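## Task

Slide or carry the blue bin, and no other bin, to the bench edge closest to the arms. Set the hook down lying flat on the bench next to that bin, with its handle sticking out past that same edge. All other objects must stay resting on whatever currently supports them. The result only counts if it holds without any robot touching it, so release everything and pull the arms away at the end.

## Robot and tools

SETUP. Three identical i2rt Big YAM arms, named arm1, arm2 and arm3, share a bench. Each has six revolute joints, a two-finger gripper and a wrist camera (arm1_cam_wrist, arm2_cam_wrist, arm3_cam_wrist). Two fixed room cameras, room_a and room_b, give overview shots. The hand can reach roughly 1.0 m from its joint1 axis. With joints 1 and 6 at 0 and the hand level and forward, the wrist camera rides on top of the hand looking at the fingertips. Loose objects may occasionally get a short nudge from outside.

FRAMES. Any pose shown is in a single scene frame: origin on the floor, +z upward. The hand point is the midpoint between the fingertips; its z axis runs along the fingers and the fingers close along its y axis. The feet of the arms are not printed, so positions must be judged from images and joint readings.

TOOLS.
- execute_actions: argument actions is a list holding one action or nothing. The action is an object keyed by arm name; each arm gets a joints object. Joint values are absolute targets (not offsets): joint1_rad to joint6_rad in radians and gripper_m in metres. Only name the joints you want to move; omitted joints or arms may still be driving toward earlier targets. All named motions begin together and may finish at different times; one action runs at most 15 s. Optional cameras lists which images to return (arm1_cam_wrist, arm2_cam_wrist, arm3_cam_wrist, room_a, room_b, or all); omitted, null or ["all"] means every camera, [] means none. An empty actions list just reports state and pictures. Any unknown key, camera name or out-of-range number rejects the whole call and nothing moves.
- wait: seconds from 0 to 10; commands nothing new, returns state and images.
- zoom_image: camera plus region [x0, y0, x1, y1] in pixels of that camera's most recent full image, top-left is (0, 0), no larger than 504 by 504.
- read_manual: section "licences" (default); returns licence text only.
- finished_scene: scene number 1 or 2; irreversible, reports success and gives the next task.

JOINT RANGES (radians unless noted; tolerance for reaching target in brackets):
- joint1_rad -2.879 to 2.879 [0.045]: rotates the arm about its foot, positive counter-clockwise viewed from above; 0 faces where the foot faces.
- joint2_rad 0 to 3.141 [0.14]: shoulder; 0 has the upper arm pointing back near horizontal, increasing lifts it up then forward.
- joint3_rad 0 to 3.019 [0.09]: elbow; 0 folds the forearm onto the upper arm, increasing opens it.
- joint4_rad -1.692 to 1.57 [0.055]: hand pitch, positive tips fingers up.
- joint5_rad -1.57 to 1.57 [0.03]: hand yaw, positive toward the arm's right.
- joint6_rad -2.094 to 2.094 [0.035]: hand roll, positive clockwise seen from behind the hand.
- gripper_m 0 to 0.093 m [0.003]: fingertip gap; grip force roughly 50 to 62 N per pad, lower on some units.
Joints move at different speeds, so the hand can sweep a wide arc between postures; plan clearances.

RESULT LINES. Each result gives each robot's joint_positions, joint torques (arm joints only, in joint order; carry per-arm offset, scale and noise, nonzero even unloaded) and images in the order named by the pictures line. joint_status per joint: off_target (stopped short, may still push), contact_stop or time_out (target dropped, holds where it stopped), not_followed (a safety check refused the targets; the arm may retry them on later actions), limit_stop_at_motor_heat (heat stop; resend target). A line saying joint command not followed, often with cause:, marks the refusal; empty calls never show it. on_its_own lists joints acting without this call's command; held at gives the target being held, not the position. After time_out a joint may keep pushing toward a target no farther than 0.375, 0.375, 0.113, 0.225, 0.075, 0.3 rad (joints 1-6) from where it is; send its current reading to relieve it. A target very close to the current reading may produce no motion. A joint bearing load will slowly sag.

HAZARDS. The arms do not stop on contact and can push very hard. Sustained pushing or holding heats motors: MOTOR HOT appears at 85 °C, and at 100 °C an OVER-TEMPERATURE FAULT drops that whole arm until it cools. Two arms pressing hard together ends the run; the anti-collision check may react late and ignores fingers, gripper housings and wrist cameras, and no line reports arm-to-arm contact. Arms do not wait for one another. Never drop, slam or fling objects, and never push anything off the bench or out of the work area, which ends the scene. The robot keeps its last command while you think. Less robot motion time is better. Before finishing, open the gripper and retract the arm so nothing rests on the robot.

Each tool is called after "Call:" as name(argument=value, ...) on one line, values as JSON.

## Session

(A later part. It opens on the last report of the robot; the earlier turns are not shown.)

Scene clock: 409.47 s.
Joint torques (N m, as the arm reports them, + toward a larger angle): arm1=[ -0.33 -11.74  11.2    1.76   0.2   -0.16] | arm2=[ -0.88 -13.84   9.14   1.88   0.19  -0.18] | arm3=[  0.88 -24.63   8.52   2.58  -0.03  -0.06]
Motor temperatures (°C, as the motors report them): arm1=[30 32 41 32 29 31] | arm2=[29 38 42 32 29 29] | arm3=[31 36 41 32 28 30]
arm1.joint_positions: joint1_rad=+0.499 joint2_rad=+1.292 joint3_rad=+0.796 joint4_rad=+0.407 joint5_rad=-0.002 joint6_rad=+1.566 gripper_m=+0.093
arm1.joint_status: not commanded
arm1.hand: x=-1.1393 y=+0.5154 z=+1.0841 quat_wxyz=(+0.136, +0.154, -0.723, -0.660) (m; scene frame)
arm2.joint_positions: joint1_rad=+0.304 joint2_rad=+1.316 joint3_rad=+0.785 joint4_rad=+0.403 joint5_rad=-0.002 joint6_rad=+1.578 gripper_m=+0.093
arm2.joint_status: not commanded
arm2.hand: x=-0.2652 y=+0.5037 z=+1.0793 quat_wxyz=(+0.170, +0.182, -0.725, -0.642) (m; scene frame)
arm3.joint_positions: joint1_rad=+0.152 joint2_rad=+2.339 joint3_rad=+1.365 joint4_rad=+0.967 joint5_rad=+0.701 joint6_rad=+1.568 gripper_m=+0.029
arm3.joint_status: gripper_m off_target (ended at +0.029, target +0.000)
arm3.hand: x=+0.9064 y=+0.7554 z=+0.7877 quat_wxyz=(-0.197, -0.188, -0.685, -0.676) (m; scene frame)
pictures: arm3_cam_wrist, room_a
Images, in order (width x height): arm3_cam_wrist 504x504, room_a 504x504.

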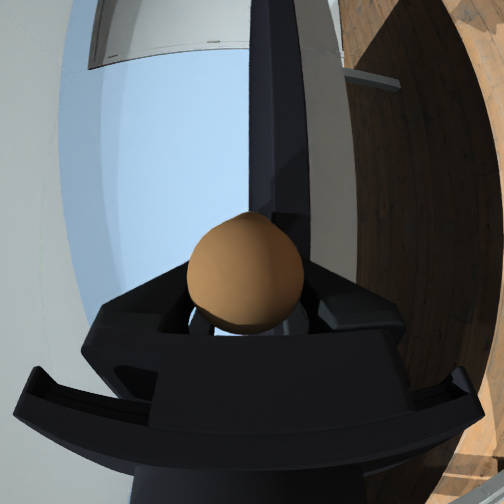

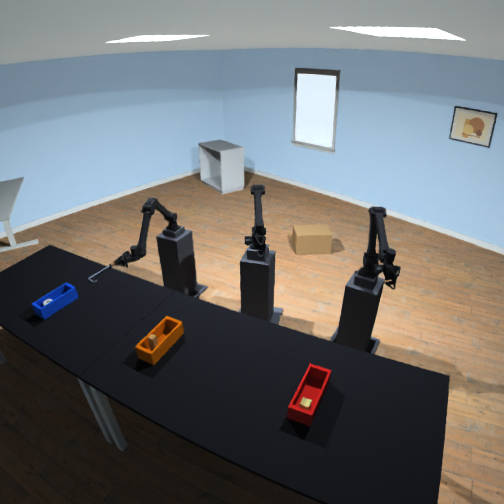

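Call:
execute_actions(actions=[{"arm3":{"joints":{"joint2_rad":2.255,"joint3_rad":1.43,"joint4_rad":1.01,"joint6_rad":1.6}}}], cameras=[])

Call:
execute_actions(actions=[{"arm3":{"joints":{"joint2_rad":2.32,"joint3_rad":1.58,"joint4_rad":0.90}}}], cameras=["room_a"])

Call:
zoom_image(camera="room_a", region=[60, 220, 160, 300])

Scene clock: 418.77 s.
Joint torques (N m, as the arm reports them, + toward a larger angle): arm1=[ -0.16 -11.85  11.27   1.7    0.22  -0.19] | arm2=[ -0.91 -13.84   9.16   1.84   0.2   -0.2 ] | arm3=[  1.09 -28.26  11.03   3.59  -0.02   0.19]
Motor temperatures (°C, as the motors report them): arm1=[30 32 41 32 29 31] | arm2=[29 38 42 32 29 29] | arm3=[31 36 40 32 28 30]
arm1.joint_positions: joint1_rad=+0.499 joint2_rad=+1.292 joint3_rad=+0.796 joint4_rad=+0.407 joint5_rad=-0.002 joint6_rad=+1.566 gripper_m=+0.093
arm1.joint_status: not commanded
arm1.hand: x=-1.1393 y=+0.5154 z=+1.0841 quat_wxyz=(+0.136, +0.154, -0.723, -0.660) (m; scene frame)
arm2.joint_positions: joint1_rad=+0.304 joint2_rad=+1.316 joint3_rad=+0.785 joint4_rad=+0.403 joint5_rad=-0.002 joint6_rad=+1.578 gripper_m=+0.093
arm2.joint_status: not commanded
arm2.hand: x=-0.2652 y=+0.5037 z=+1.0793 quat_wxyz=(+0.170, +0.182, -0.725, -0.642) (m; scene frame)
arm3.joint_positions: joint1_rad=+0.152 joint2_rad=+2.322 joint3_rad=+1.365 joint4_rad=+0.967 joint5_rad=+0.701 joint6_rad=+1.573 gripper_m=+0.029
arm3.joint_status: all done
arm3.hand: x=+0.9062 y=+0.7570 z=+0.8000 quat_wxyz=(-0.192, -0.192, -0.679, -0.682) (m; scene frame)
pictures: none
No camera images: the call's "cameras" was empty. Leave "cameras" out to get every camera's image.

Scene clock: 419.73 s.
Joint torques (N m, as the arm reports them, + toward a larger angle): arm1=[ -0.13 -12.58  11.27   1.66   0.25  -0.14] | arm2=[ -0.76 -13.84   9.17   1.85   0.19  -0.21] | arm3=[  0.74 -28.    12.23   2.67   0.     0.19]
Motor temperatures (°C, as the motors report them): arm1=[30 32 41 32 29 31] | arm2=[29 38 42 32 29 29] | arm3=[31 36 40 32 28 30]
arm1.joint_positions: joint1_rad=+0.499 joint2_rad=+1.292 joint3_rad=+0.796 joint4_rad=+0.407 joint5_rad=-0.002 joint6_rad=+1.566 gripper_m=+0.093
arm1.joint_status: not commanded
arm1.hand: x=-1.1393 y=+0.5154 z=+1.0841 quat_wxyz=(+0.136, +0.154, -0.723, -0.660) (m; scene frame)
arm2.joint_positions: joint1_rad=+0.304 joint2_rad=+1.316 joint3_rad=+0.785 joint4_rad=+0.403 joint5_rad=-0.002 joint6_rad=+1.578 gripper_m=+0.093
arm2.joint_status: not commanded
arm2.hand: x=-0.2652 y=+0.5037 z=+1.0793 quat_wxyz=(+0.170, +0.182, -0.725, -0.642) (m; scene frame)
arm3.joint_positions: joint1_rad=+0.152 joint2_rad=+2.364 joint3_rad=+1.509 joint4_rad=+0.880 joint5_rad=+0.700 joint6_rad=+1.573 gripper_m=+0.029
arm3.joint_status: all done
arm3.hand: x=+0.9000 y=+0.7966 z=+0.8135 quat_wxyz=(-0.190, -0.194, -0.675, -0.686) (m; scene frame)
pictures: room_a
Images, in order (width x height): room_a 504x504.

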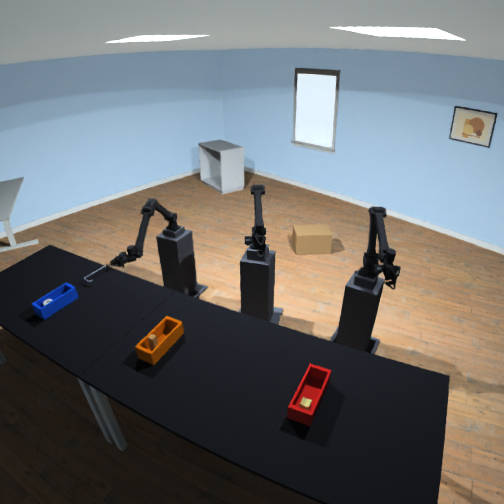

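Region (60, 220, 160, 300) of room_a's 504x504 image, scaled by 5.040, with more detail than that image has; it fills the top 403 rows of this view, and the rest is white.

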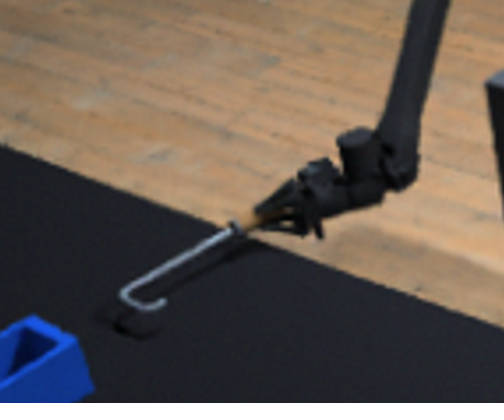

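Call:
execute_actions(actions=[{"arm3":{"joints":{"joint2_rad":2.345}}}], cameras=["arm3_cam_wrist","room_a"])

Call:
zoom_image(camera="room_a", region=[60, 220, 160, 300])

Scene clock: 431.90 s.
Joint torques (N m, as the arm reports them, + toward a larger angle): arm1=[ -0.53 -11.54  11.28   1.66   0.22  -0.18] | arm2=[ -0.95 -13.94   9.17   1.85   0.19  -0.2 ] | arm3=[  1.05 -28.03  12.21   2.65   0.     0.18]
Motor temperatures (°C, as the motors report them): arm1=[30 32 41 32 29 31] | arm2=[29 38 42 32 29 29] | arm3=[31 37 42 32 28 30]
arm1.joint_positions: joint1_rad=+0.499 joint2_rad=+1.292 joint3_rad=+0.796 joint4_rad=+0.407 joint5_rad=-0.002 joint6_rad=+1.566 gripper_m=+0.093
arm1.joint_status: not commanded
arm1.hand: x=-1.1393 y=+0.5154 z=+1.0841 quat_wxyz=(+0.136, +0.154, -0.723, -0.660) (m; scene frame)
arm2.joint_positions: joint1_rad=+0.304 joint2_rad=+1.316 joint3_rad=+0.785 joint4_rad=+0.403 joint5_rad=-0.002 joint6_rad=+1.578 gripper_m=+0.093
arm2.joint_status: not commanded
arm2.hand: x=-0.2652 y=+0.5037 z=+1.0793 quat_wxyz=(+0.170, +0.182, -0.725, -0.642) (m; scene frame)
arm3.joint_positions: joint1_rad=+0.152 joint2_rad=+2.387 joint3_rad=+1.509 joint4_rad=+0.880 joint5_rad=+0.700 joint6_rad=+1.573 gripper_m=+0.029
arm3.joint_status: all done
arm3.hand: x=+0.9004 y=+0.7948 z=+0.7955 quat_wxyz=(-0.193, -0.191, -0.682, -0.679) (m; scene frame)
pictures: arm3_cam_wrist, room_a
Images, in order (width x height): arm3_cam_wrist 504x504, room_a 504x504.

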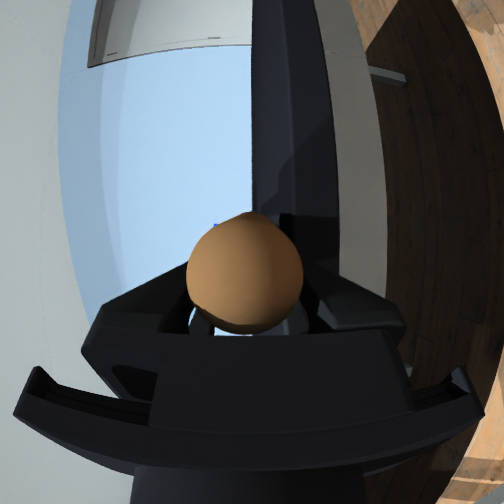

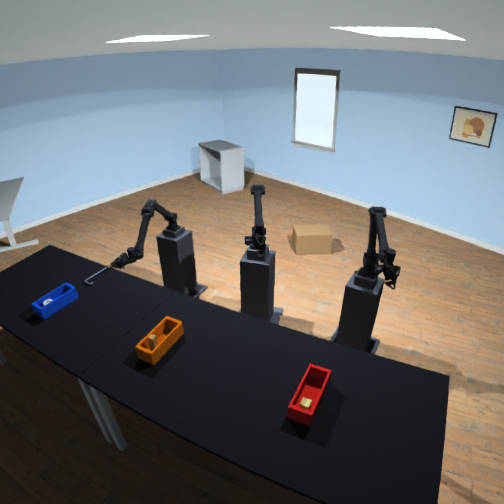

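Region (60, 220, 160, 300) of room_a's 504x504 image, scaled by 5.040, with more detail than that image has; it fills the top 403 rows of this view, and the rest is white.

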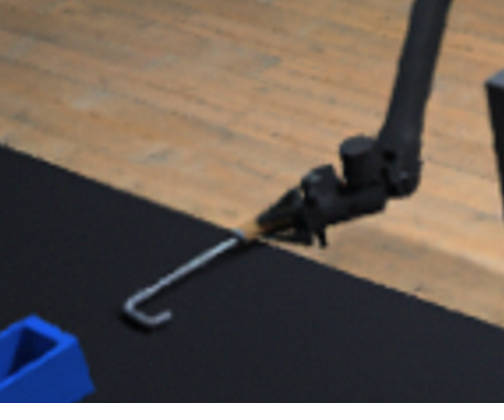

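Call:
execute_actions(actions=[{"arm3":{"joints":{"gripper_m":0.093,"joint2_rad":2.36,"joint3_rad":1.545,"joint4_rad":0.89,"joint6_rad":1.571}}}], cameras=["arm3_cam_wrist"])

Scene clock: 436.00 s.
Joint torques (N m, as the arm reports them, + toward a larger angle): arm1=[ -0.33 -12.21  11.15   1.77   0.2   -0.17] | arm2=[ -1.07 -13.9    9.17   1.89   0.19  -0.2 ] | arm3=[  1.18 -23.54   9.42   1.82  -0.19  -0.09]
Motor temperatures (°C, as the motors report them): arm1=[30 32 41 32 29 31] | arm2=[29 38 42 32 29 29] | arm3=[31 37 42 32 28 30]
arm1.joint_positions: joint1_rad=+0.499 joint2_rad=+1.292 joint3_rad=+0.796 joint4_rad=+0.407 joint5_rad=-0.002 joint6_rad=+1.566 gripper_m=+0.093
arm1.joint_status: not commanded
arm1.hand: x=-1.1393 y=+0.5154 z=+1.0841 quat_wxyz=(+0.136, +0.154, -0.723, -0.660) (m; scene frame)
arm2.joint_positions: joint1_rad=+0.304 joint2_rad=+1.316 joint3_rad=+0.785 joint4_rad=+0.403 joint5_rad=-0.002 joint6_rad=+1.578 gripper_m=+0.093
arm2.joint_status: not commanded
arm2.hand: x=-0.2652 y=+0.5037 z=+1.0793 quat_wxyz=(+0.170, +0.182, -0.725, -0.642) (m; scene frame)
arm3.joint_positions: joint1_rad=+0.152 joint2_rad=+2.356 joint3_rad=+1.509 joint4_rad=+0.890 joint5_rad=+0.705 joint6_rad=+1.572 gripper_m=+0.093
arm3.joint_status: all done
arm3.hand: x=+0.9006 y=+0.7970 z=+0.8223 quat_wxyz=(-0.189, -0.198, -0.668, -0.692) (m; scene frame)
pictures: arm3_cam_wrist
Images, in order (width x height): arm3_cam_wrist 504x504.

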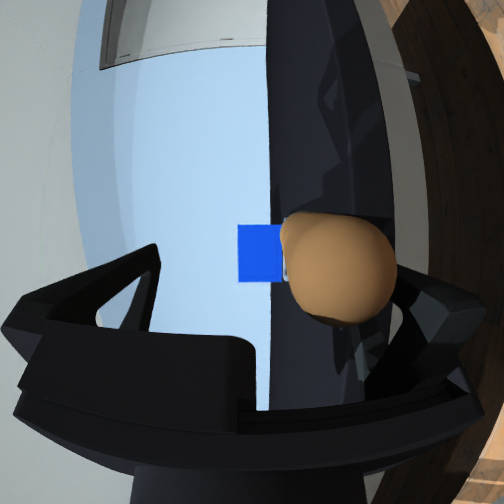

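Call:
execute_actions(actions=[{"arm3":{"joints":{"joint5_rad":1.0,"joint2_rad":2.34}}}], cameras=["arm3_cam_wrist","room_a"])

Call:
zoom_image(camera="room_a", region=[60, 220, 160, 300])

Scene clock: 443.33 s.
Joint torques (N m, as the arm reports them, + toward a larger angle): arm1=[ -0.3  -11.71  11.22   1.76   0.22  -0.2 ] | arm2=[ -1.15 -13.91   9.15   1.85   0.21  -0.2 ] | arm3=[  1.   -25.07   9.21   1.76   0.08  -0.11]
Motor temperatures (°C, as the motors report them): arm1=[30 32 41 32 29 31] | arm2=[29 37 42 32 29 29] | arm3=[31 37 41 32 28 30]
arm1.joint_positions: joint1_rad=+0.499 joint2_rad=+1.292 joint3_rad=+0.796 joint4_rad=+0.407 joint5_rad=-0.002 joint6_rad=+1.566 gripper_m=+0.093
arm1.joint_status: not commanded
arm1.hand: x=-1.1393 y=+0.5154 z=+1.0841 quat_wxyz=(+0.136, +0.154, -0.723, -0.660) (m; scene frame)
arm2.joint_positions: joint1_rad=+0.304 joint2_rad=+1.316 joint3_rad=+0.785 joint4_rad=+0.403 joint5_rad=-0.002 joint6_rad=+1.578 gripper_m=+0.093
arm2.joint_status: not commanded
arm2.hand: x=-0.2652 y=+0.5037 z=+1.0793 quat_wxyz=(+0.170, +0.182, -0.725, -0.642) (m; scene frame)
arm3.joint_positions: joint1_rad=+0.152 joint2_rad=+2.356 joint3_rad=+1.509 joint4_rad=+0.888 joint5_rad=+0.996 joint6_rad=+1.572 gripper_m=+0.093
arm3.joint_status: all done
arm3.hand: x=+0.9388 y=+0.7647 z=+0.8205 quat_wxyz=(-0.285, -0.296, -0.634, -0.655) (m; scene frame)
pictures: arm3_cam_wrist, room_a
Images, in order (width x height): arm3_cam_wrist 504x504, room_a 504x504.

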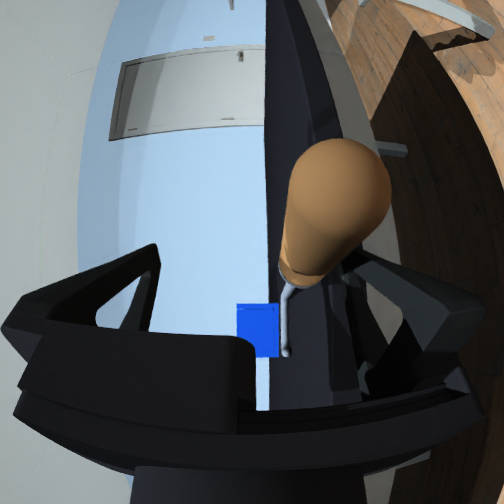

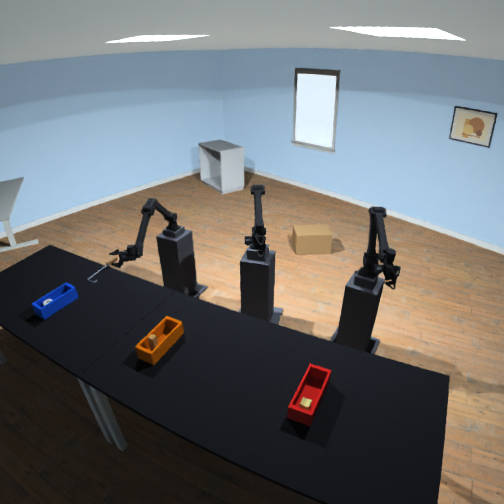

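Region (60, 220, 160, 300) of room_a's 504x504 image, scaled by 5.040, with more detail than that image has; it fills the top 403 rows of this view, and the rest is white.

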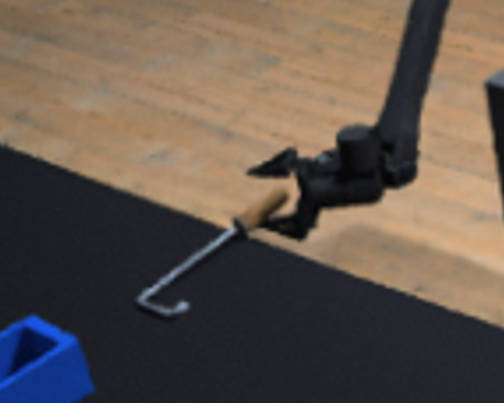

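Call:
execute_actions(actions=[{"arm3":{"joints":{"joint2_rad":2.39}}}], cameras=["arm3_cam_wrist","room_a"])

Call:
zoom_image(camera="room_a", region=[60, 220, 160, 300])

Scene clock: 451.00 s.
Joint torques (N m, as the arm reports them, + toward a larger angle): arm1=[  0.13 -12.05  11.26   1.71   0.23  -0.16] | arm2=[ -0.88 -13.81   9.19   1.86   0.2   -0.21] | arm3=[  1.01 -24.75   9.03   1.64   0.06  -0.1 ]
Motor temperatures (°C, as the motors report them): arm1=[30 32 41 32 29 31] | arm2=[29 37 42 32 29 29] | arm3=[31 37 41 32 28 30]
arm1.joint_positions: joint1_rad=+0.499 joint2_rad=+1.292 joint3_rad=+0.796 joint4_rad=+0.407 joint5_rad=-0.002 joint6_rad=+1.566 gripper_m=+0.093
arm1.joint_status: not commanded
arm1.hand: x=-1.1393 y=+0.5154 z=+1.0841 quat_wxyz=(+0.136, +0.154, -0.723, -0.660) (m; scene frame)
arm2.joint_positions: joint1_rad=+0.304 joint2_rad=+1.316 joint3_rad=+0.785 joint4_rad=+0.403 joint5_rad=-0.002 joint6_rad=+1.578 gripper_m=+0.093
arm2.joint_status: not commanded
arm2.hand: x=-0.2652 y=+0.5037 z=+1.0793 quat_wxyz=(+0.170, +0.182, -0.725, -0.642) (m; scene frame)
arm3.joint_positions: joint1_rad=+0.152 joint2_rad=+2.398 joint3_rad=+1.509 joint4_rad=+0.888 joint5_rad=+0.997 joint6_rad=+1.572 gripper_m=+0.093
arm3.joint_status: all done
arm3.hand: x=+0.9395 y=+0.7612 z=+0.7897 quat_wxyz=(-0.293, -0.288, -0.647, -0.642) (m; scene frame)
pictures: arm3_cam_wrist, room_a
Images, in order (width x height): arm3_cam_wrist 504x504, room_a 504x504.

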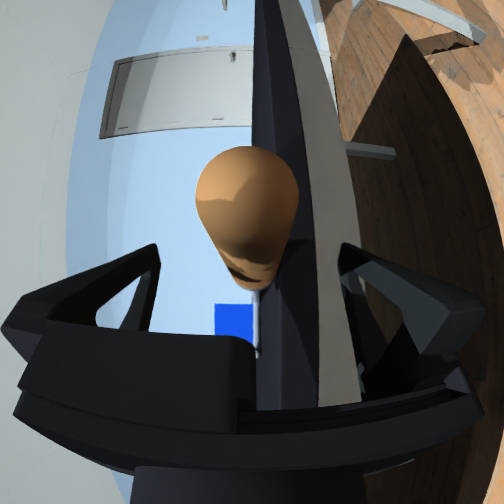

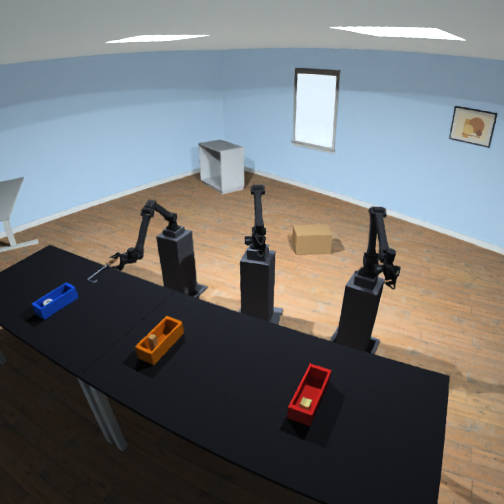

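Region (60, 220, 160, 300) of room_a's 504x504 image, scaled by 5.040, with more detail than that image has; it fills the top 403 rows of this view, and the rest is white.

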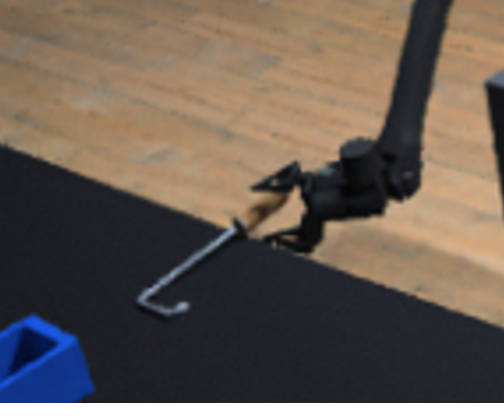

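Call:
execute_actions(actions=[{"arm3":{"joints":{"joint1_rad":0.27,"joint2_rad":2.31,"joint3_rad":1.35,"joint4_rad":1.0}}}], cameras=["arm3_cam_wrist"])

Scene clock: 461.67 s.
Joint torques (N m, as the arm reports them, + toward a larger angle): arm1=[ -0.63 -12.1   11.12   1.79   0.2   -0.12] | arm2=[ -0.99 -13.74   9.19   1.84   0.19  -0.2 ] | arm3=[  0.62 -23.27   5.11   2.28   0.03  -0.11]
Motor temperatures (°C, as the motors report them): arm1=[30 32 41 32 29 31] | arm2=[29 37 42 32 29 29] | arm3=[31 37 41 32 28 30]
arm1.joint_positions: joint1_rad=+0.499 joint2_rad=+1.292 joint3_rad=+0.796 joint4_rad=+0.407 joint5_rad=-0.002 joint6_rad=+1.566 gripper_m=+0.093
arm1.joint_status: not commanded
arm1.hand: x=-1.1393 y=+0.5154 z=+1.0841 quat_wxyz=(+0.136, +0.154, -0.723, -0.660) (m; scene frame)
arm2.joint_positions: joint1_rad=+0.304 joint2_rad=+1.316 joint3_rad=+0.785 joint4_rad=+0.403 joint5_rad=-0.002 joint6_rad=+1.578 gripper_m=+0.093
arm2.joint_status: not commanded
arm2.hand: x=-0.2652 y=+0.5037 z=+1.0793 quat_wxyz=(+0.170, +0.182, -0.725, -0.642) (m; scene frame)
arm3.joint_positions: joint1_rad=+0.281 joint2_rad=+2.321 joint3_rad=+1.352 joint4_rad=+0.985 joint5_rad=+0.999 joint6_rad=+1.572 gripper_m=+0.093
arm3.joint_status: all done
arm3.hand: x=+0.8518 y=+0.7189 z=+0.7983 quat_wxyz=(-0.248, -0.250, -0.659, -0.664) (m; scene frame)
pictures: arm3_cam_wrist
Images, in order (width x height): arm3_cam_wrist 504x504.

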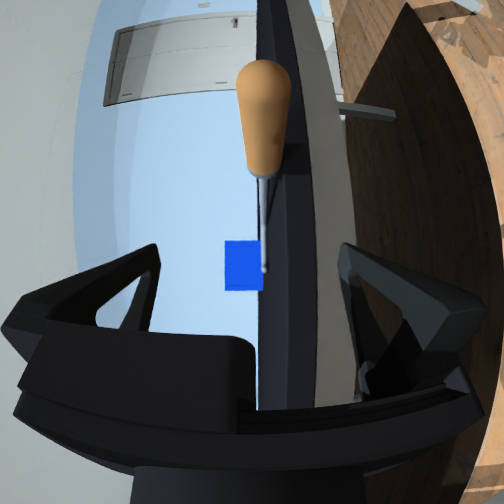

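Call:
execute_actions(actions=[{"arm3":{"joints":{"joint2_rad":2.13,"joint3_rad":0.90,"joint4_rad":1.24,"joint6_rad":0,"joint5_rad":0.3}}}], cameras=[])

Call:
execute_actions(actions=[{"arm3":{"joints":{"joint1_rad":-0.15,"joint5_rad":-0.33}}}], cameras=["arm3_cam_wrist"])

Scene clock: 472.93 s.
Joint torques (N m, as the arm reports them, + toward a larger angle): arm1=[  0.08 -11.97  11.24   1.63   0.24  -0.12] | arm2=[ -0.99 -13.84   9.17   1.86   0.2   -0.19] | arm3=[  0.56 -18.94   3.85   2.63  -0.09  -0.12]
Motor temperatures (°C, as the motors report them): arm1=[30 32 41 32 29 31] | arm2=[29 37 42 32 29 29] | arm3=[31 36 39 32 28 30]
arm1.joint_positions: joint1_rad=+0.499 joint2_rad=+1.292 joint3_rad=+0.796 joint4_rad=+0.407 joint5_rad=-0.002 joint6_rad=+1.566 gripper_m=+0.093
arm1.joint_status: not commanded
arm1.hand: x=-1.1393 y=+0.5154 z=+1.0841 quat_wxyz=(+0.136, +0.154, -0.723, -0.660) (m; scene frame)
arm2.joint_positions: joint1_rad=+0.304 joint2_rad=+1.316 joint3_rad=+0.785 joint4_rad=+0.403 joint5_rad=-0.002 joint6_rad=+1.578 gripper_m=+0.093
arm2.joint_status: not commanded
arm2.hand: x=-0.2652 y=+0.5037 z=+1.0793 quat_wxyz=(+0.170, +0.182, -0.725, -0.642) (m; scene frame)
arm3.joint_positions: joint1_rad=+0.281 joint2_rad=+2.141 joint3_rad=+0.899 joint4_rad=+1.226 joint5_rad=+0.302 joint6_rad=+0.009 gripper_m=+0.093
arm3.joint_status: all done
arm3.hand: x=+0.7809 y=+0.6275 z=+0.7970 quat_wxyz=(-0.500, +0.500, -0.512, -0.488) (m; scene frame)
pictures: none
No camera images: the call's "cameras" was empty. Leave "cameras" out to get every camera's image.

Scene clock: 474.17 s.
Joint torques (N m, as the arm reports them, + toward a larger angle): arm1=[ -0.59 -11.44  11.24   1.56   0.24  -0.14] | arm2=[ -1.08 -13.77   9.18   1.82   0.19  -0.2 ] | arm3=[  2.17 -18.82   3.9    2.53  -0.09  -0.06]
Motor temperatures (°C, as the motors report them): arm1=[30 32 41 32 29 31] | arm2=[29 37 42 32 29 29] | arm3=[31 36 39 32 28 30]
arm1.joint_positions: joint1_rad=+0.499 joint2_rad=+1.292 joint3_rad=+0.796 joint4_rad=+0.407 joint5_rad=-0.002 joint6_rad=+1.566 gripper_m=+0.093
arm1.joint_status: not commanded
arm1.hand: x=-1.1393 y=+0.5154 z=+1.0841 quat_wxyz=(+0.136, +0.154, -0.723, -0.660) (m; scene frame)
arm2.joint_positions: joint1_rad=+0.304 joint2_rad=+1.316 joint3_rad=+0.785 joint4_rad=+0.403 joint5_rad=-0.002 joint6_rad=+1.578 gripper_m=+0.093
arm2.joint_status: not commanded
arm2.hand: x=-0.2652 y=+0.5037 z=+1.0793 quat_wxyz=(+0.170, +0.182, -0.725, -0.642) (m; scene frame)
arm3.joint_positions: joint1_rad=-0.161 joint2_rad=+2.141 joint3_rad=+0.899 joint4_rad=+1.226 joint5_rad=-0.327 joint6_rad=+0.007 gripper_m=+0.093
arm3.joint_status: all done
arm3.hand: x=+0.9595 y=+0.6372 z=+0.7977 quat_wxyz=(-0.449, +0.544, -0.465, -0.535) (m; scene frame)
pictures: arm3_cam_wrist
Images, in order (width x height): arm3_cam_wrist 504x504.

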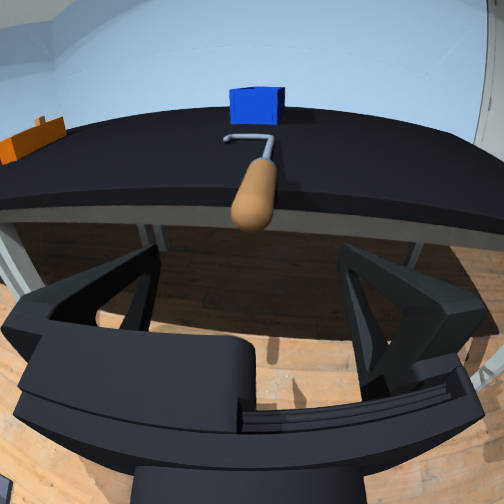

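Call:
execute_actions(actions=[{"arm3":{"joints":{"joint1_rad":-0.085,"joint5_rad":-0.13,"joint2_rad":2.19,"joint3_rad":1.08,"joint4_rad":1.155}}}], cameras=[])

Call:
execute_actions(actions=[{"arm3":{"joints":{"joint2_rad":2.26,"joint3_rad":1.265,"joint4_rad":1.04}}}], cameras=["arm3_cam_wrist"])

Scene clock: 483.83 s.
Joint torques (N m, as the arm reports them, + toward a larger angle): arm1=[ -0.75 -12.09  11.33   1.86   0.21  -0.14] | arm2=[ -1.08 -13.82   9.15   1.87   0.2   -0.2 ] | arm3=[  1.86 -20.57   6.74   1.89   0.05  -0.08]
Motor temperatures (°C, as the motors report them): arm1=[30 32 41 32 29 31] | arm2=[29 37 42 32 29 29] | arm3=[31 36 38 32 28 30]
arm1.joint_positions: joint1_rad=+0.499 joint2_rad=+1.292 joint3_rad=+0.796 joint4_rad=+0.407 joint5_rad=-0.002 joint6_rad=+1.566 gripper_m=+0.093
arm1.joint_status: not commanded
arm1.hand: x=-1.1393 y=+0.5154 z=+1.0841 quat_wxyz=(+0.136, +0.154, -0.723, -0.660) (m; scene frame)
arm2.joint_positions: joint1_rad=+0.304 joint2_rad=+1.316 joint3_rad=+0.785 joint4_rad=+0.403 joint5_rad=-0.002 joint6_rad=+1.578 gripper_m=+0.093
arm2.joint_status: not commanded
arm2.hand: x=-0.2652 y=+0.5037 z=+1.0793 quat_wxyz=(+0.170, +0.182, -0.725, -0.642) (m; scene frame)
arm3.joint_positions: joint1_rad=-0.085 joint2_rad=+2.204 joint3_rad=+1.054 joint4_rad=+1.158 joint5_rad=-0.132 joint6_rad=+0.006 gripper_m=+0.093
arm3.joint_status: all done
arm3.hand: x=+0.9477 y=+0.6940 z=+0.7989 quat_wxyz=(-0.488, +0.511, -0.489, -0.511) (m; scene frame)
pictures: none
No camera images: the call's "cameras" was empty. Leave "cameras" out to get every camera's image.

Scene clock: 484.70 s.
Joint torques (N m, as the arm reports them, + toward a larger angle): arm1=[ -0.27 -12.03  11.26   1.74   0.22  -0.18] | arm2=[ -1.1  -13.81   9.17   1.86   0.19  -0.21] | arm3=[  1.4  -22.16   8.19   1.81   0.06  -0.05]
Motor temperatures (°C, as the motors report them): arm1=[30 32 41 32 29 31] | arm2=[29 37 42 32 29 29] | arm3=[31 36 38 32 28 30]
arm1.joint_positions: joint1_rad=+0.499 joint2_rad=+1.292 joint3_rad=+0.796 joint4_rad=+0.407 joint5_rad=-0.002 joint6_rad=+1.566 gripper_m=+0.093
arm1.joint_status: not commanded
arm1.hand: x=-1.1393 y=+0.5154 z=+1.0841 quat_wxyz=(+0.136, +0.154, -0.723, -0.660) (m; scene frame)
arm2.joint_positions: joint1_rad=+0.304 joint2_rad=+1.316 joint3_rad=+0.785 joint4_rad=+0.403 joint5_rad=-0.002 joint6_rad=+1.578 gripper_m=+0.093
arm2.joint_status: not commanded
arm2.hand: x=-0.2652 y=+0.5037 z=+1.0793 quat_wxyz=(+0.170, +0.182, -0.725, -0.642) (m; scene frame)
arm3.joint_positions: joint1_rad=-0.085 joint2_rad=+2.273 joint3_rad=+1.231 joint4_rad=+1.045 joint5_rad=-0.132 joint6_rad=+0.006 gripper_m=+0.093
arm3.joint_status: all done
arm3.hand: x=+0.9524 y=+0.7479 z=+0.7959 quat_wxyz=(-0.486, +0.512, -0.491, -0.510) (m; scene frame)
pictures: arm3_cam_wrist
Images, in order (width x height): arm3_cam_wrist 504x504.

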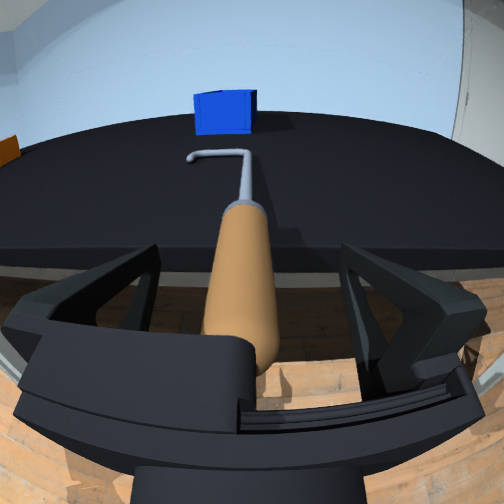

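Call:
execute_actions(actions=[{"arm3":{"joints":{"gripper_m":0}}}], cameras=[])

Call:
execute_actions(actions=[{"arm3":{"joints":{"joint6_rad":-0.52,"joint2_rad":2.20,"joint4_rad":1.04}}}], cameras=["arm3_cam_wrist"])

Scene clock: 492.40 s.
Joint torques (N m, as the arm reports them, + toward a larger angle): arm1=[ -0.43 -11.71  11.27   1.61   0.24  -0.18] | arm2=[ -0.98 -13.73   9.11   1.82   0.2   -0.2 ] | arm3=[  1.49 -22.44   8.1    1.87   0.08  -0.07]
Motor temperatures (°C, as the motors report them): arm1=[30 32 41 32 29 31] | arm2=[29 37 42 32 29 29] | arm3=[31 36 39 32 28 30]
arm1.joint_positions: joint1_rad=+0.499 joint2_rad=+1.292 joint3_rad=+0.796 joint4_rad=+0.407 joint5_rad=-0.002 joint6_rad=+1.566 gripper_m=+0.093
arm1.joint_status: not commanded
arm1.hand: x=-1.1393 y=+0.5154 z=+1.0841 quat_wxyz=(+0.136, +0.154, -0.723, -0.660) (m; scene frame)
arm2.joint_positions: joint1_rad=+0.304 joint2_rad=+1.316 joint3_rad=+0.785 joint4_rad=+0.403 joint5_rad=-0.002 joint6_rad=+1.578 gripper_m=+0.093
arm2.joint_status: not commanded
arm2.hand: x=-0.2652 y=+0.5037 z=+1.0793 quat_wxyz=(+0.170, +0.182, -0.725, -0.642) (m; scene frame)
arm3.joint_positions: joint1_rad=-0.085 joint2_rad=+2.273 joint3_rad=+1.231 joint4_rad=+1.045 joint5_rad=-0.132 joint6_rad=+0.006 gripper_m=+0.029
arm3.joint_status: gripper_m off_target (ended at +0.029, target +0.000)
arm3.hand: x=+0.9524 y=+0.7479 z=+0.7959 quat_wxyz=(-0.487, +0.512, -0.491, -0.510) (m; scene frame)
pictures: none
No camera images: the call's "cameras" was empty. Leave "cameras" out to get every camera's image.

Scene clock: 493.90 s.
Joint torques (N m, as the arm reports them, + toward a larger angle): arm1=[ -0.1  -12.09  11.27   1.56   0.24  -0.18] | arm2=[ -0.97 -13.73   9.19   1.86   0.2   -0.19] | arm3=[  1.34 -24.69   8.38   2.33   0.08  -0.25]
Motor temperatures (°C, as the motors report them): arm1=[30 32 41 32 29 31] | arm2=[29 37 42 32 29 29] | arm3=[31 36 39 32 28 30]
arm1.joint_positions: joint1_rad=+0.499 joint2_rad=+1.292 joint3_rad=+0.796 joint4_rad=+0.407 joint5_rad=-0.002 joint6_rad=+1.566 gripper_m=+0.093
arm1.joint_status: not commanded
arm1.hand: x=-1.1393 y=+0.5154 z=+1.0841 quat_wxyz=(+0.136, +0.154, -0.723, -0.660) (m; scene frame)
arm2.joint_positions: joint1_rad=+0.304 joint2_rad=+1.316 joint3_rad=+0.785 joint4_rad=+0.403 joint5_rad=-0.002 joint6_rad=+1.578 gripper_m=+0.093
arm2.joint_status: not commanded
arm2.hand: x=-0.2652 y=+0.5037 z=+1.0793 quat_wxyz=(+0.170, +0.182, -0.725, -0.642) (m; scene frame)
arm3.joint_positions: joint1_rad=-0.085 joint2_rad=+2.236 joint3_rad=+1.231 joint4_rad=+1.031 joint5_rad=-0.133 joint6_rad=-0.491 gripper_m=+0.029
arm3.joint_status: all done
arm3.hand: x=+0.9525 y=+0.7508 z=+0.8200 quat_wxyz=(-0.605, +0.611, -0.344, -0.378) (m; scene frame)
pictures: arm3_cam_wrist
Images, in order (width x height): arm3_cam_wrist 504x504.

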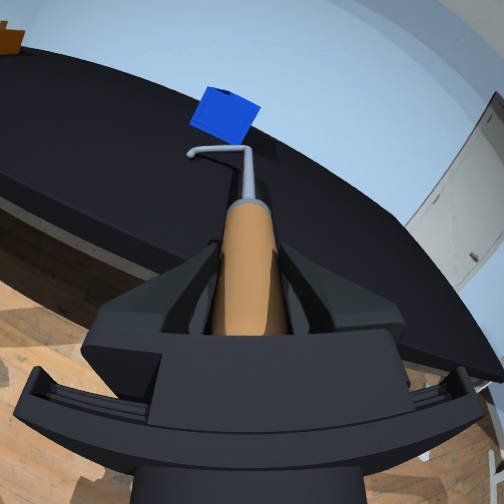

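Working.

Call:
execute_actions(actions=[{"arm3":{"joints":{"joint6_rad":-1.05,"joint2_rad":2.155,"joint4_rad":1.01}}}], cameras=[])

Call:
execute_actions(actions=[{"arm3":{"joints":{"joint6_rad":-1.571,"joint2_rad":2.125,"joint4_rad":1.0}}}], cameras=["arm3_cam_wrist"])

Scene clock: 500.77 s.
Joint torques (N m, as the arm reports them, + toward a larger angle): arm1=[ -0.38 -11.71  11.05   1.96   0.23  -0.15] | arm2=[ -0.92 -13.69   9.16   1.85   0.19  -0.2 ] | arm3=[  1.78 -24.76   8.65   2.46   0.08  -0.18]
Motor temperatures (°C, as the motors report them): arm1=[30 32 41 32 29 31] | arm2=[29 37 42 32 29 29] | arm3=[31 36 39 32 28 30]
arm1.joint_positions: joint1_rad=+0.499 joint2_rad=+1.292 joint3_rad=+0.796 joint4_rad=+0.407 joint5_rad=-0.002 joint6_rad=+1.566 gripper_m=+0.093
arm1.joint_status: not commanded
arm1.hand: x=-1.1393 y=+0.5154 z=+1.0841 quat_wxyz=(+0.136, +0.154, -0.723, -0.660) (m; scene frame)
arm2.joint_positions: joint1_rad=+0.304 joint2_rad=+1.316 joint3_rad=+0.785 joint4_rad=+0.403 joint5_rad=-0.002 joint6_rad=+1.578 gripper_m=+0.093
arm2.joint_status: not commanded
arm2.hand: x=-0.2652 y=+0.5037 z=+1.0793 quat_wxyz=(+0.170, +0.182, -0.725, -0.642) (m; scene frame)
arm3.joint_positions: joint1_rad=-0.085 joint2_rad=+2.192 joint3_rad=+1.231 joint4_rad=+0.999 joint5_rad=-0.133 joint6_rad=-1.028 gripper_m=+0.029
arm3.joint_status: all done
arm3.hand: x=+0.9526 y=+0.7534 z=+0.8446 quat_wxyz=(-0.687, +0.676, -0.168, -0.205) (m; scene frame)
pictures: none
No camera images: the call's "cameras" was empty. Leave "cameras" out to get every camera's image.

Scene clock: 502.30 s.
Joint torques (N m, as the arm reports them, + toward a larger angle): arm1=[  0.11 -11.84  11.45   1.73   0.28  -0.15] | arm2=[ -1.09 -13.69   9.13   1.84   0.19  -0.2 ] | arm3=[  1.38 -26.27   8.66   2.56   0.09   0.  ]
Motor temperatures (°C, as the motors report them): arm1=[30 32 41 32 29 31] | arm2=[29 37 42 32 29 29] | arm3=[31 36 39 32 28 30]
arm1.joint_positions: joint1_rad=+0.499 joint2_rad=+1.292 joint3_rad=+0.796 joint4_rad=+0.407 joint5_rad=-0.002 joint6_rad=+1.566 gripper_m=+0.093
arm1.joint_status: not commanded
arm1.hand: x=-1.1393 y=+0.5154 z=+1.0841 quat_wxyz=(+0.136, +0.154, -0.723, -0.660) (m; scene frame)
arm2.joint_positions: joint1_rad=+0.304 joint2_rad=+1.316 joint3_rad=+0.785 joint4_rad=+0.403 joint5_rad=-0.002 joint6_rad=+1.578 gripper_m=+0.093
arm2.joint_status: not commanded
arm2.hand: x=-0.2652 y=+0.5037 z=+1.0793 quat_wxyz=(+0.170, +0.182, -0.725, -0.642) (m; scene frame)
arm3.joint_positions: joint1_rad=-0.085 joint2_rad=+2.177 joint3_rad=+1.231 joint4_rad=+0.986 joint5_rad=-0.133 joint6_rad=-1.558 gripper_m=+0.029
arm3.joint_status: all done
arm3.hand: x=+0.9526 y=+0.7540 z=+0.8522 quat_wxyz=(-0.718, +0.696, +0.015, -0.018) (m; scene frame)
pictures: arm3_cam_wrist
Images, in order (width x height): arm3_cam_wrist 504x504.

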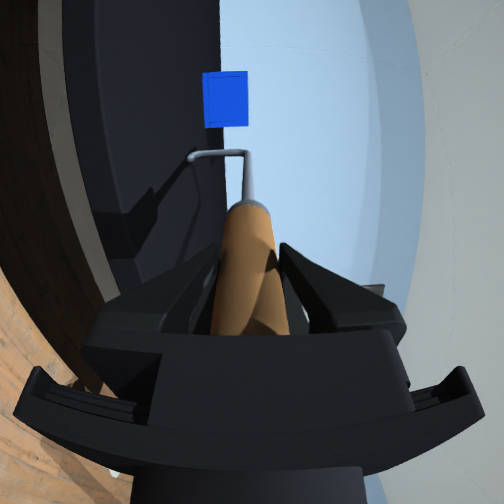

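Call:
execute_actions(actions=[{"arm3":{"joints":{"joint2_rad":1.93,"joint4_rad":0.93,"joint1_rad":-0.025,"joint5_rad":-0.065}}}], cameras=[])

Call:
execute_actions(actions=[{"arm3":{"joints":{"joint2_rad":2.16,"joint3_rad":1.80,"joint4_rad":0.70,"joint1_rad":0.034,"joint5_rad":0}}}], cameras=["arm3_cam_wrist"])

Scene clock: 515.57 s.
Joint torques (N m, as the arm reports them, + toward a larger angle): arm1=[ -0.21 -12.3   11.23   1.8    0.23  -0.18] | arm2=[ -0.86 -13.75   9.16   1.84   0.2   -0.19] | arm3=[  1.19 -23.6   10.12   3.41   0.03  -0.02]
Motor temperatures (°C, as the motors report them): arm1=[30 32 41 32 29 31] | arm2=[29 37 42 32 29 29] | arm3=[31 37 40 32 28 30]
arm1.joint_positions: joint1_rad=+0.499 joint2_rad=+1.292 joint3_rad=+0.796 joint4_rad=+0.407 joint5_rad=-0.002 joint6_rad=+1.566 gripper_m=+0.093
arm1.joint_status: not commanded
arm1.hand: x=-1.1393 y=+0.5154 z=+1.0841 quat_wxyz=(+0.136, +0.154, -0.723, -0.660) (m; scene frame)
arm2.joint_positions: joint1_rad=+0.304 joint2_rad=+1.316 joint3_rad=+0.785 joint4_rad=+0.403 joint5_rad=-0.002 joint6_rad=+1.578 gripper_m=+0.093
arm2.joint_status: not commanded
arm2.hand: x=-0.2652 y=+0.5037 z=+1.0793 quat_wxyz=(+0.170, +0.182, -0.725, -0.642) (m; scene frame)
arm3.joint_positions: joint1_rad=-0.026 joint2_rad=+1.972 joint3_rad=+1.231 joint4_rad=+0.896 joint5_rad=-0.065 joint6_rad=-1.559 gripper_m=+0.029
arm3.joint_status: all done
arm3.hand: x=+0.9185 y=+0.7517 z=+0.9819 quat_wxyz=(-0.757, +0.653, +0.013, -0.014) (m; scene frame)
pictures: none
No camera images: the call's "cameras" was empty. Leave "cameras" out to get every camera's image.

Scene clock: 517.10 s.
Joint torques (N m, as the arm reports them, + toward a larger angle): arm1=[  0.35 -11.78  11.3    1.82   0.25  -0.14] | arm2=[ -1.04 -13.66   9.19   1.84   0.19  -0.21] | arm3=[  2.04 -29.39  14.91   3.66   0.    -0.02]
Motor temperatures (°C, as the motors report them): arm1=[30 32 41 32 29 31] | arm2=[29 37 42 32 29 29] | arm3=[31 37 40 32 28 30]
arm1.joint_positions: joint1_rad=+0.499 joint2_rad=+1.292 joint3_rad=+0.796 joint4_rad=+0.407 joint5_rad=-0.002 joint6_rad=+1.566 gripper_m=+0.093
arm1.joint_status: not commanded
arm1.hand: x=-1.1393 y=+0.5154 z=+1.0841 quat_wxyz=(+0.136, +0.154, -0.723, -0.660) (m; scene frame)
arm2.joint_positions: joint1_rad=+0.304 joint2_rad=+1.316 joint3_rad=+0.785 joint4_rad=+0.403 joint5_rad=-0.002 joint6_rad=+1.578 gripper_m=+0.093
arm2.joint_status: not commanded
arm2.hand: x=-0.2652 y=+0.5037 z=+1.0793 quat_wxyz=(+0.170, +0.182, -0.725, -0.642) (m; scene frame)
arm3.joint_positions: joint1_rad=+0.032 joint2_rad=+2.207 joint3_rad=+1.721 joint4_rad=+0.660 joint5_rad=+0.000 joint6_rad=-1.560 gripper_m=+0.029
arm3.joint_status: all done
arm3.hand: x=+0.8816 y=+0.8763 z=+1.0077 quat_wxyz=(-0.763, +0.646, +0.008, -0.014) (m; scene frame)
pictures: arm3_cam_wrist
Images, in order (width x height): arm3_cam_wrist 504x504.

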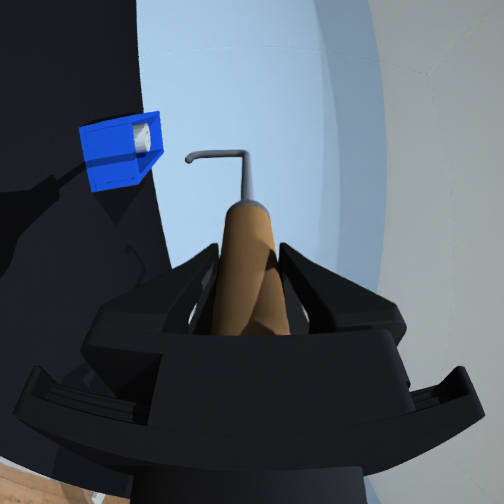

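Call:
execute_actions(actions=[{"arm3":{"joints":{"joint2_rad":2.49,"joint3_rad":2.39,"joint4_rad":0.47}}}], cameras=["arm3_cam_wrist","room_a"])

Call:
zoom_image(camera="room_a", region=[20, 200, 180, 330])

Scene clock: 522.83 s.
Joint torques (N m, as the arm reports them, + toward a larger angle): arm1=[ -0.47 -12.27  11.27   1.68   0.24  -0.21] | arm2=[ -0.96 -13.8    9.18   1.89   0.2   -0.19] | arm3=[  1.88 -35.56  16.71   3.16   0.01   0.05]
Motor temperatures (°C, as the motors report them): arm1=[30 32 41 32 29 31] | arm2=[29 37 42 32 29 29] | arm3=[31 37 42 32 28 30]
arm1.joint_positions: joint1_rad=+0.499 joint2_rad=+1.292 joint3_rad=+0.796 joint4_rad=+0.407 joint5_rad=-0.002 joint6_rad=+1.566 gripper_m=+0.093
arm1.joint_status: not commanded
arm1.hand: x=-1.1393 y=+0.5154 z=+1.0841 quat_wxyz=(+0.136, +0.154, -0.723, -0.660) (m; scene frame)
arm2.joint_positions: joint1_rad=+0.304 joint2_rad=+1.316 joint3_rad=+0.785 joint4_rad=+0.403 joint5_rad=-0.002 joint6_rad=+1.578 gripper_m=+0.093
arm2.joint_status: not commanded
arm2.hand: x=-0.2652 y=+0.5037 z=+1.0793 quat_wxyz=(+0.170, +0.182, -0.725, -0.642) (m; scene frame)
arm3.joint_positions: joint1_rad=+0.032 joint2_rad=+2.557 joint3_rad=+2.298 joint4_rad=+0.441 joint5_rad=+0.000 joint6_rad=-1.566 gripper_m=+0.029
arm3.joint_status: joint3_rad time_out (moved +0.576 of +0.669); the others done
arm3.on_its_own: joint3_rad reads +2.298 and still pushes toward +2.390 since a time_out
arm3.hand: x=+0.8786 y=+0.9807 z=+0.9766 quat_wxyz=(-0.766, +0.643, +0.010, -0.012) (m; scene frame)
pictures: arm3_cam_wrist, room_a
Images, in order (width x height): arm3_cam_wrist 504x504, room_a 504x504.

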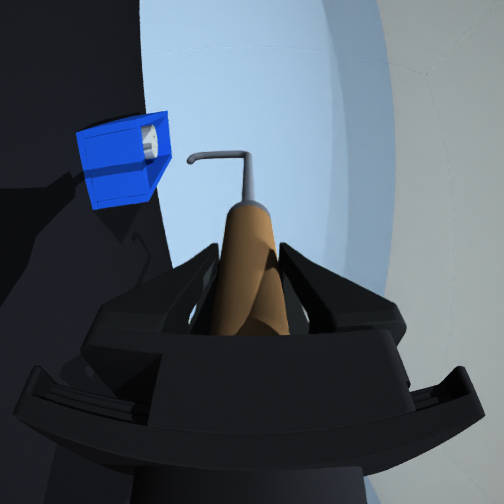

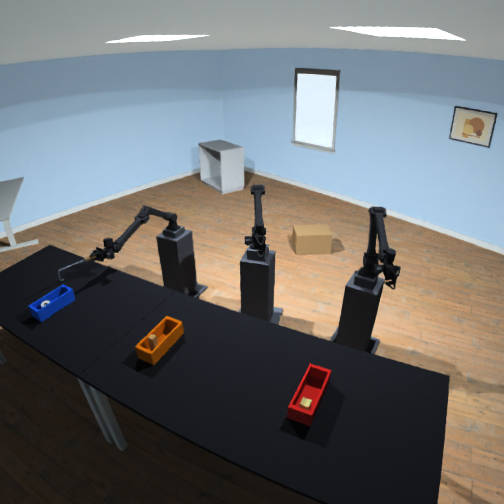

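Region (20, 200, 180, 330) of room_a's 504x504 image, scaled by 3.150, with more detail than that image has; it fills the top 410 rows of this view, and the rest is white.

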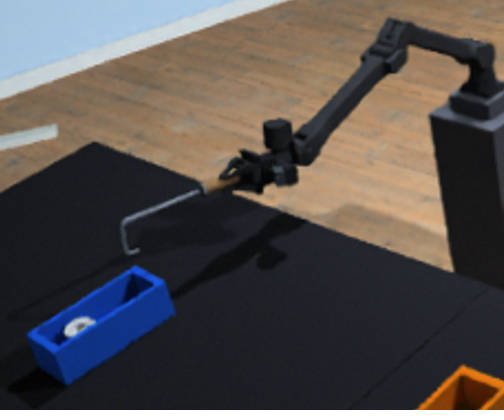

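Call:
execute_actions(actions=[{"arm3":{"joints":{"joint2_rad":2.58,"joint3_rad":2.61,"joint4_rad":0.40}}}], cameras=[])

Call:
execute_actions(actions=[{"arm3":{"joints":{"joint2_rad":2.70,"joint3_rad":2.84,"joint4_rad":0.27}}}], cameras=["arm3_cam_wrist"])

Scene clock: 535.13 s.
Joint torques (N m, as the arm reports them, + toward a larger angle): arm1=[  0.03 -12.31  11.27   1.68   0.21  -0.19] | arm2=[ -0.97 -13.8    9.14   1.82   0.21  -0.19] | arm3=[  1.27 -36.72  17.43   3.11   0.     0.03]
Motor temperatures (°C, as the motors report them): arm1=[30 31 41 32 29 31] | arm2=[29 37 42 32 29 29] | arm3=[31 39 46 32 28 30]
arm1.joint_positions: joint1_rad=+0.499 joint2_rad=+1.292 joint3_rad=+0.796 joint4_rad=+0.407 joint5_rad=-0.002 joint6_rad=+1.566 gripper_m=+0.093
arm1.joint_status: not commanded
arm1.hand: x=-1.1393 y=+0.5154 z=+1.0841 quat_wxyz=(+0.136, +0.154, -0.723, -0.660) (m; scene frame)
arm2.joint_positions: joint1_rad=+0.304 joint2_rad=+1.316 joint3_rad=+0.785 joint4_rad=+0.403 joint5_rad=-0.002 joint6_rad=+1.578 gripper_m=+0.093
arm2.joint_status: not commanded
arm2.hand: x=-0.2652 y=+0.5037 z=+1.0793 quat_wxyz=(+0.170, +0.182, -0.725, -0.642) (m; scene frame)
arm3.joint_positions: joint1_rad=+0.032 joint2_rad=+2.649 joint3_rad=+2.511 joint4_rad=+0.372 joint5_rad=+0.000 joint6_rad=-1.566 gripper_m=+0.029
arm3.joint_status: joint3_rad time_out (moved +0.214 of +0.312); the others done
arm3.on_its_own: joint3_rad reads +2.511 and still pushes toward +2.610 since a time_out
arm3.hand: x=+0.8779 y=+0.9999 z=+1.0019 quat_wxyz=(-0.782, +0.623, +0.010, -0.012) (m; scene frame)
pictures: none
No camera images: the call's "cameras" was empty. Leave "cameras" out to get every camera's image.

not run: a stop came earlier in this reply.

Call:
execute_actions(actions=[{"arm3":{"joints":{"joint2_rad":2.70,"joint3_rad":2.84,"joint4_rad":0.25}}}], cameras=["arm3_cam_wrist"])

Scene clock: 539.73 s.
Joint torques (N m, as the arm reports them, + toward a larger angle): arm1=[ -0.32 -11.37  11.17   1.68   0.26  -0.19] | arm2=[ -1.04 -13.73   9.15   1.85   0.19  -0.21] | arm3=[  1.68 -37.66  18.09   3.1   -0.01   0.04]
Motor temperatures (°C, as the motors report them): arm1=[30 31 41 32 29 31] | arm2=[29 37 42 32 29 29] | arm3=[31 39 48 32 28 30]
arm1.joint_positions: joint1_rad=+0.499 joint2_rad=+1.292 joint3_rad=+0.796 joint4_rad=+0.407 joint5_rad=-0.002 joint6_rad=+1.566 gripper_m=+0.093
arm1.joint_status: not commanded
arm1.hand: x=-1.1393 y=+0.5154 z=+1.0841 quat_wxyz=(+0.136, +0.154, -0.723, -0.660) (m; scene frame)
arm2.joint_positions: joint1_rad=+0.304 joint2_rad=+1.316 joint3_rad=+0.785 joint4_rad=+0.403 joint5_rad=-0.002 joint6_rad=+1.578 gripper_m=+0.093
arm2.joint_status: not commanded
arm2.hand: x=-0.2652 y=+0.5037 z=+1.0793 quat_wxyz=(+0.170, +0.182, -0.725, -0.642) (m; scene frame)
arm3.joint_positions: joint1_rad=+0.032 joint2_rad=+2.765 joint3_rad=+2.734 joint4_rad=+0.222 joint5_rad=+0.000 joint6_rad=-1.566 gripper_m=+0.029
arm3.joint_status: joint3_rad time_out (moved +0.223 of +0.329); the others done
arm3.on_its_own: joint3_rad reads +2.734 and still pushes toward +2.840 since a time_out
arm3.hand: x=+0.8775 y=+1.0168 z=+0.9885 quat_wxyz=(-0.769, +0.639, +0.010, -0.012) (m; scene frame)
pictures: arm3_cam_wrist
Images, in order (width x height): arm3_cam_wrist 504x504.

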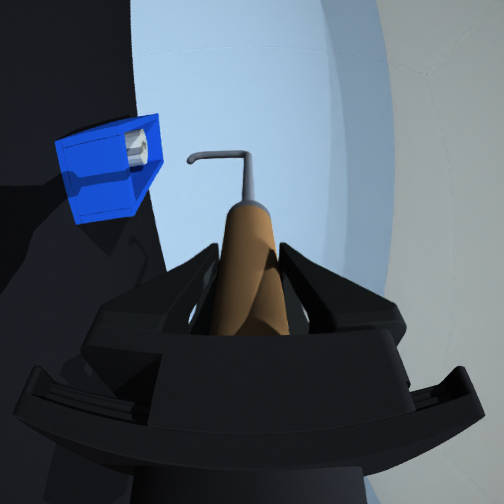

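Lower the tip with q4 partway (bottom just above rim).

Call:
execute_actions(actions=[{"arm3":{"joints":{"joint4_rad":0.09}}}], cameras=["arm3_cam_wrist","room_a"])

Call:
zoom_image(camera="room_a", region=[30, 240, 120, 320])

Scene clock: 547.03 s.
Joint torques (N m, as the arm reports them, + toward a larger angle): arm1=[  0.13 -12.18  11.2    1.64   0.26  -0.16] | arm2=[ -0.95 -13.81   9.13   1.85   0.2   -0.21] | arm3=[  1.52 -37.12  17.96   3.07   0.     0.05]
Motor temperatures (°C, as the motors report them): arm1=[30 31 41 32 29 31] | arm2=[29 37 42 32 29 29] | arm3=[31 40 49 32 28 30]
arm1.joint_positions: joint1_rad=+0.499 joint2_rad=+1.292 joint3_rad=+0.796 joint4_rad=+0.407 joint5_rad=-0.002 joint6_rad=+1.566 gripper_m=+0.093
arm1.joint_status: not commanded
arm1.hand: x=-1.1393 y=+0.5154 z=+1.0841 quat_wxyz=(+0.136, +0.154, -0.723, -0.660) (m; scene frame)
arm2.joint_positions: joint1_rad=+0.304 joint2_rad=+1.316 joint3_rad=+0.785 joint4_rad=+0.403 joint5_rad=-0.002 joint6_rad=+1.578 gripper_m=+0.093
arm2.joint_status: not commanded
arm2.hand: x=-0.2652 y=+0.5037 z=+1.0793 quat_wxyz=(+0.170, +0.182, -0.725, -0.642) (m; scene frame)
arm3.joint_positions: joint1_rad=+0.032 joint2_rad=+2.766 joint3_rad=+2.738 joint4_rad=+0.063 joint5_rad=+0.000 joint6_rad=-1.566 gripper_m=+0.029
arm3.joint_status: all done
arm3.on_its_own: joint3_rad reads +2.738 and still pushes toward +2.840 since a time_out
arm3.hand: x=+0.8775 y=+1.0209 z=+0.9515 quat_wxyz=(-0.717, +0.697, +0.010, -0.011) (m; scene frame)
pictures: arm3_cam_wrist, room_a
Images, in order (width x height): arm3_cam_wrist 504x504, room_a 504x504.

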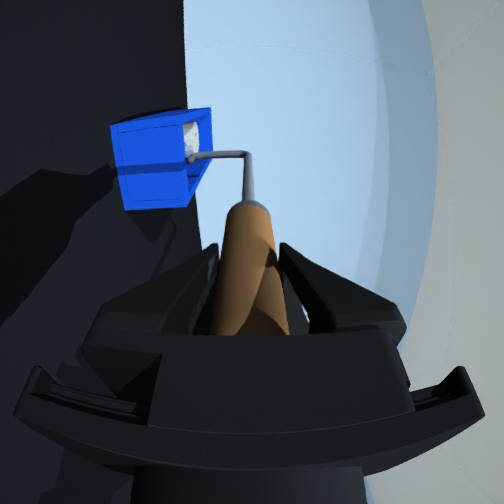

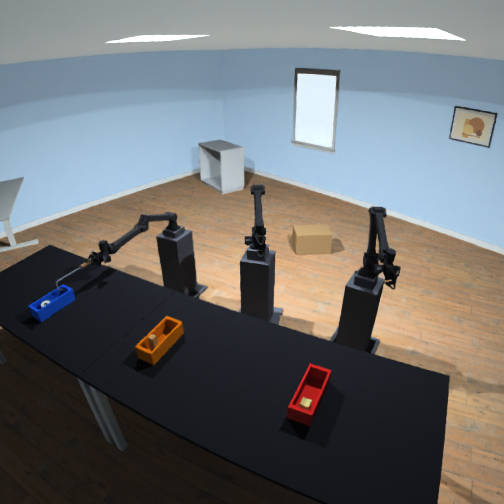

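Region (30, 240, 120, 320) of room_a's 504x504 image, scaled by 5.600, with more detail than that image has.

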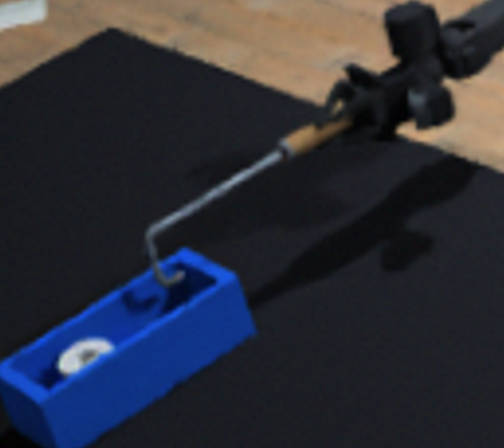

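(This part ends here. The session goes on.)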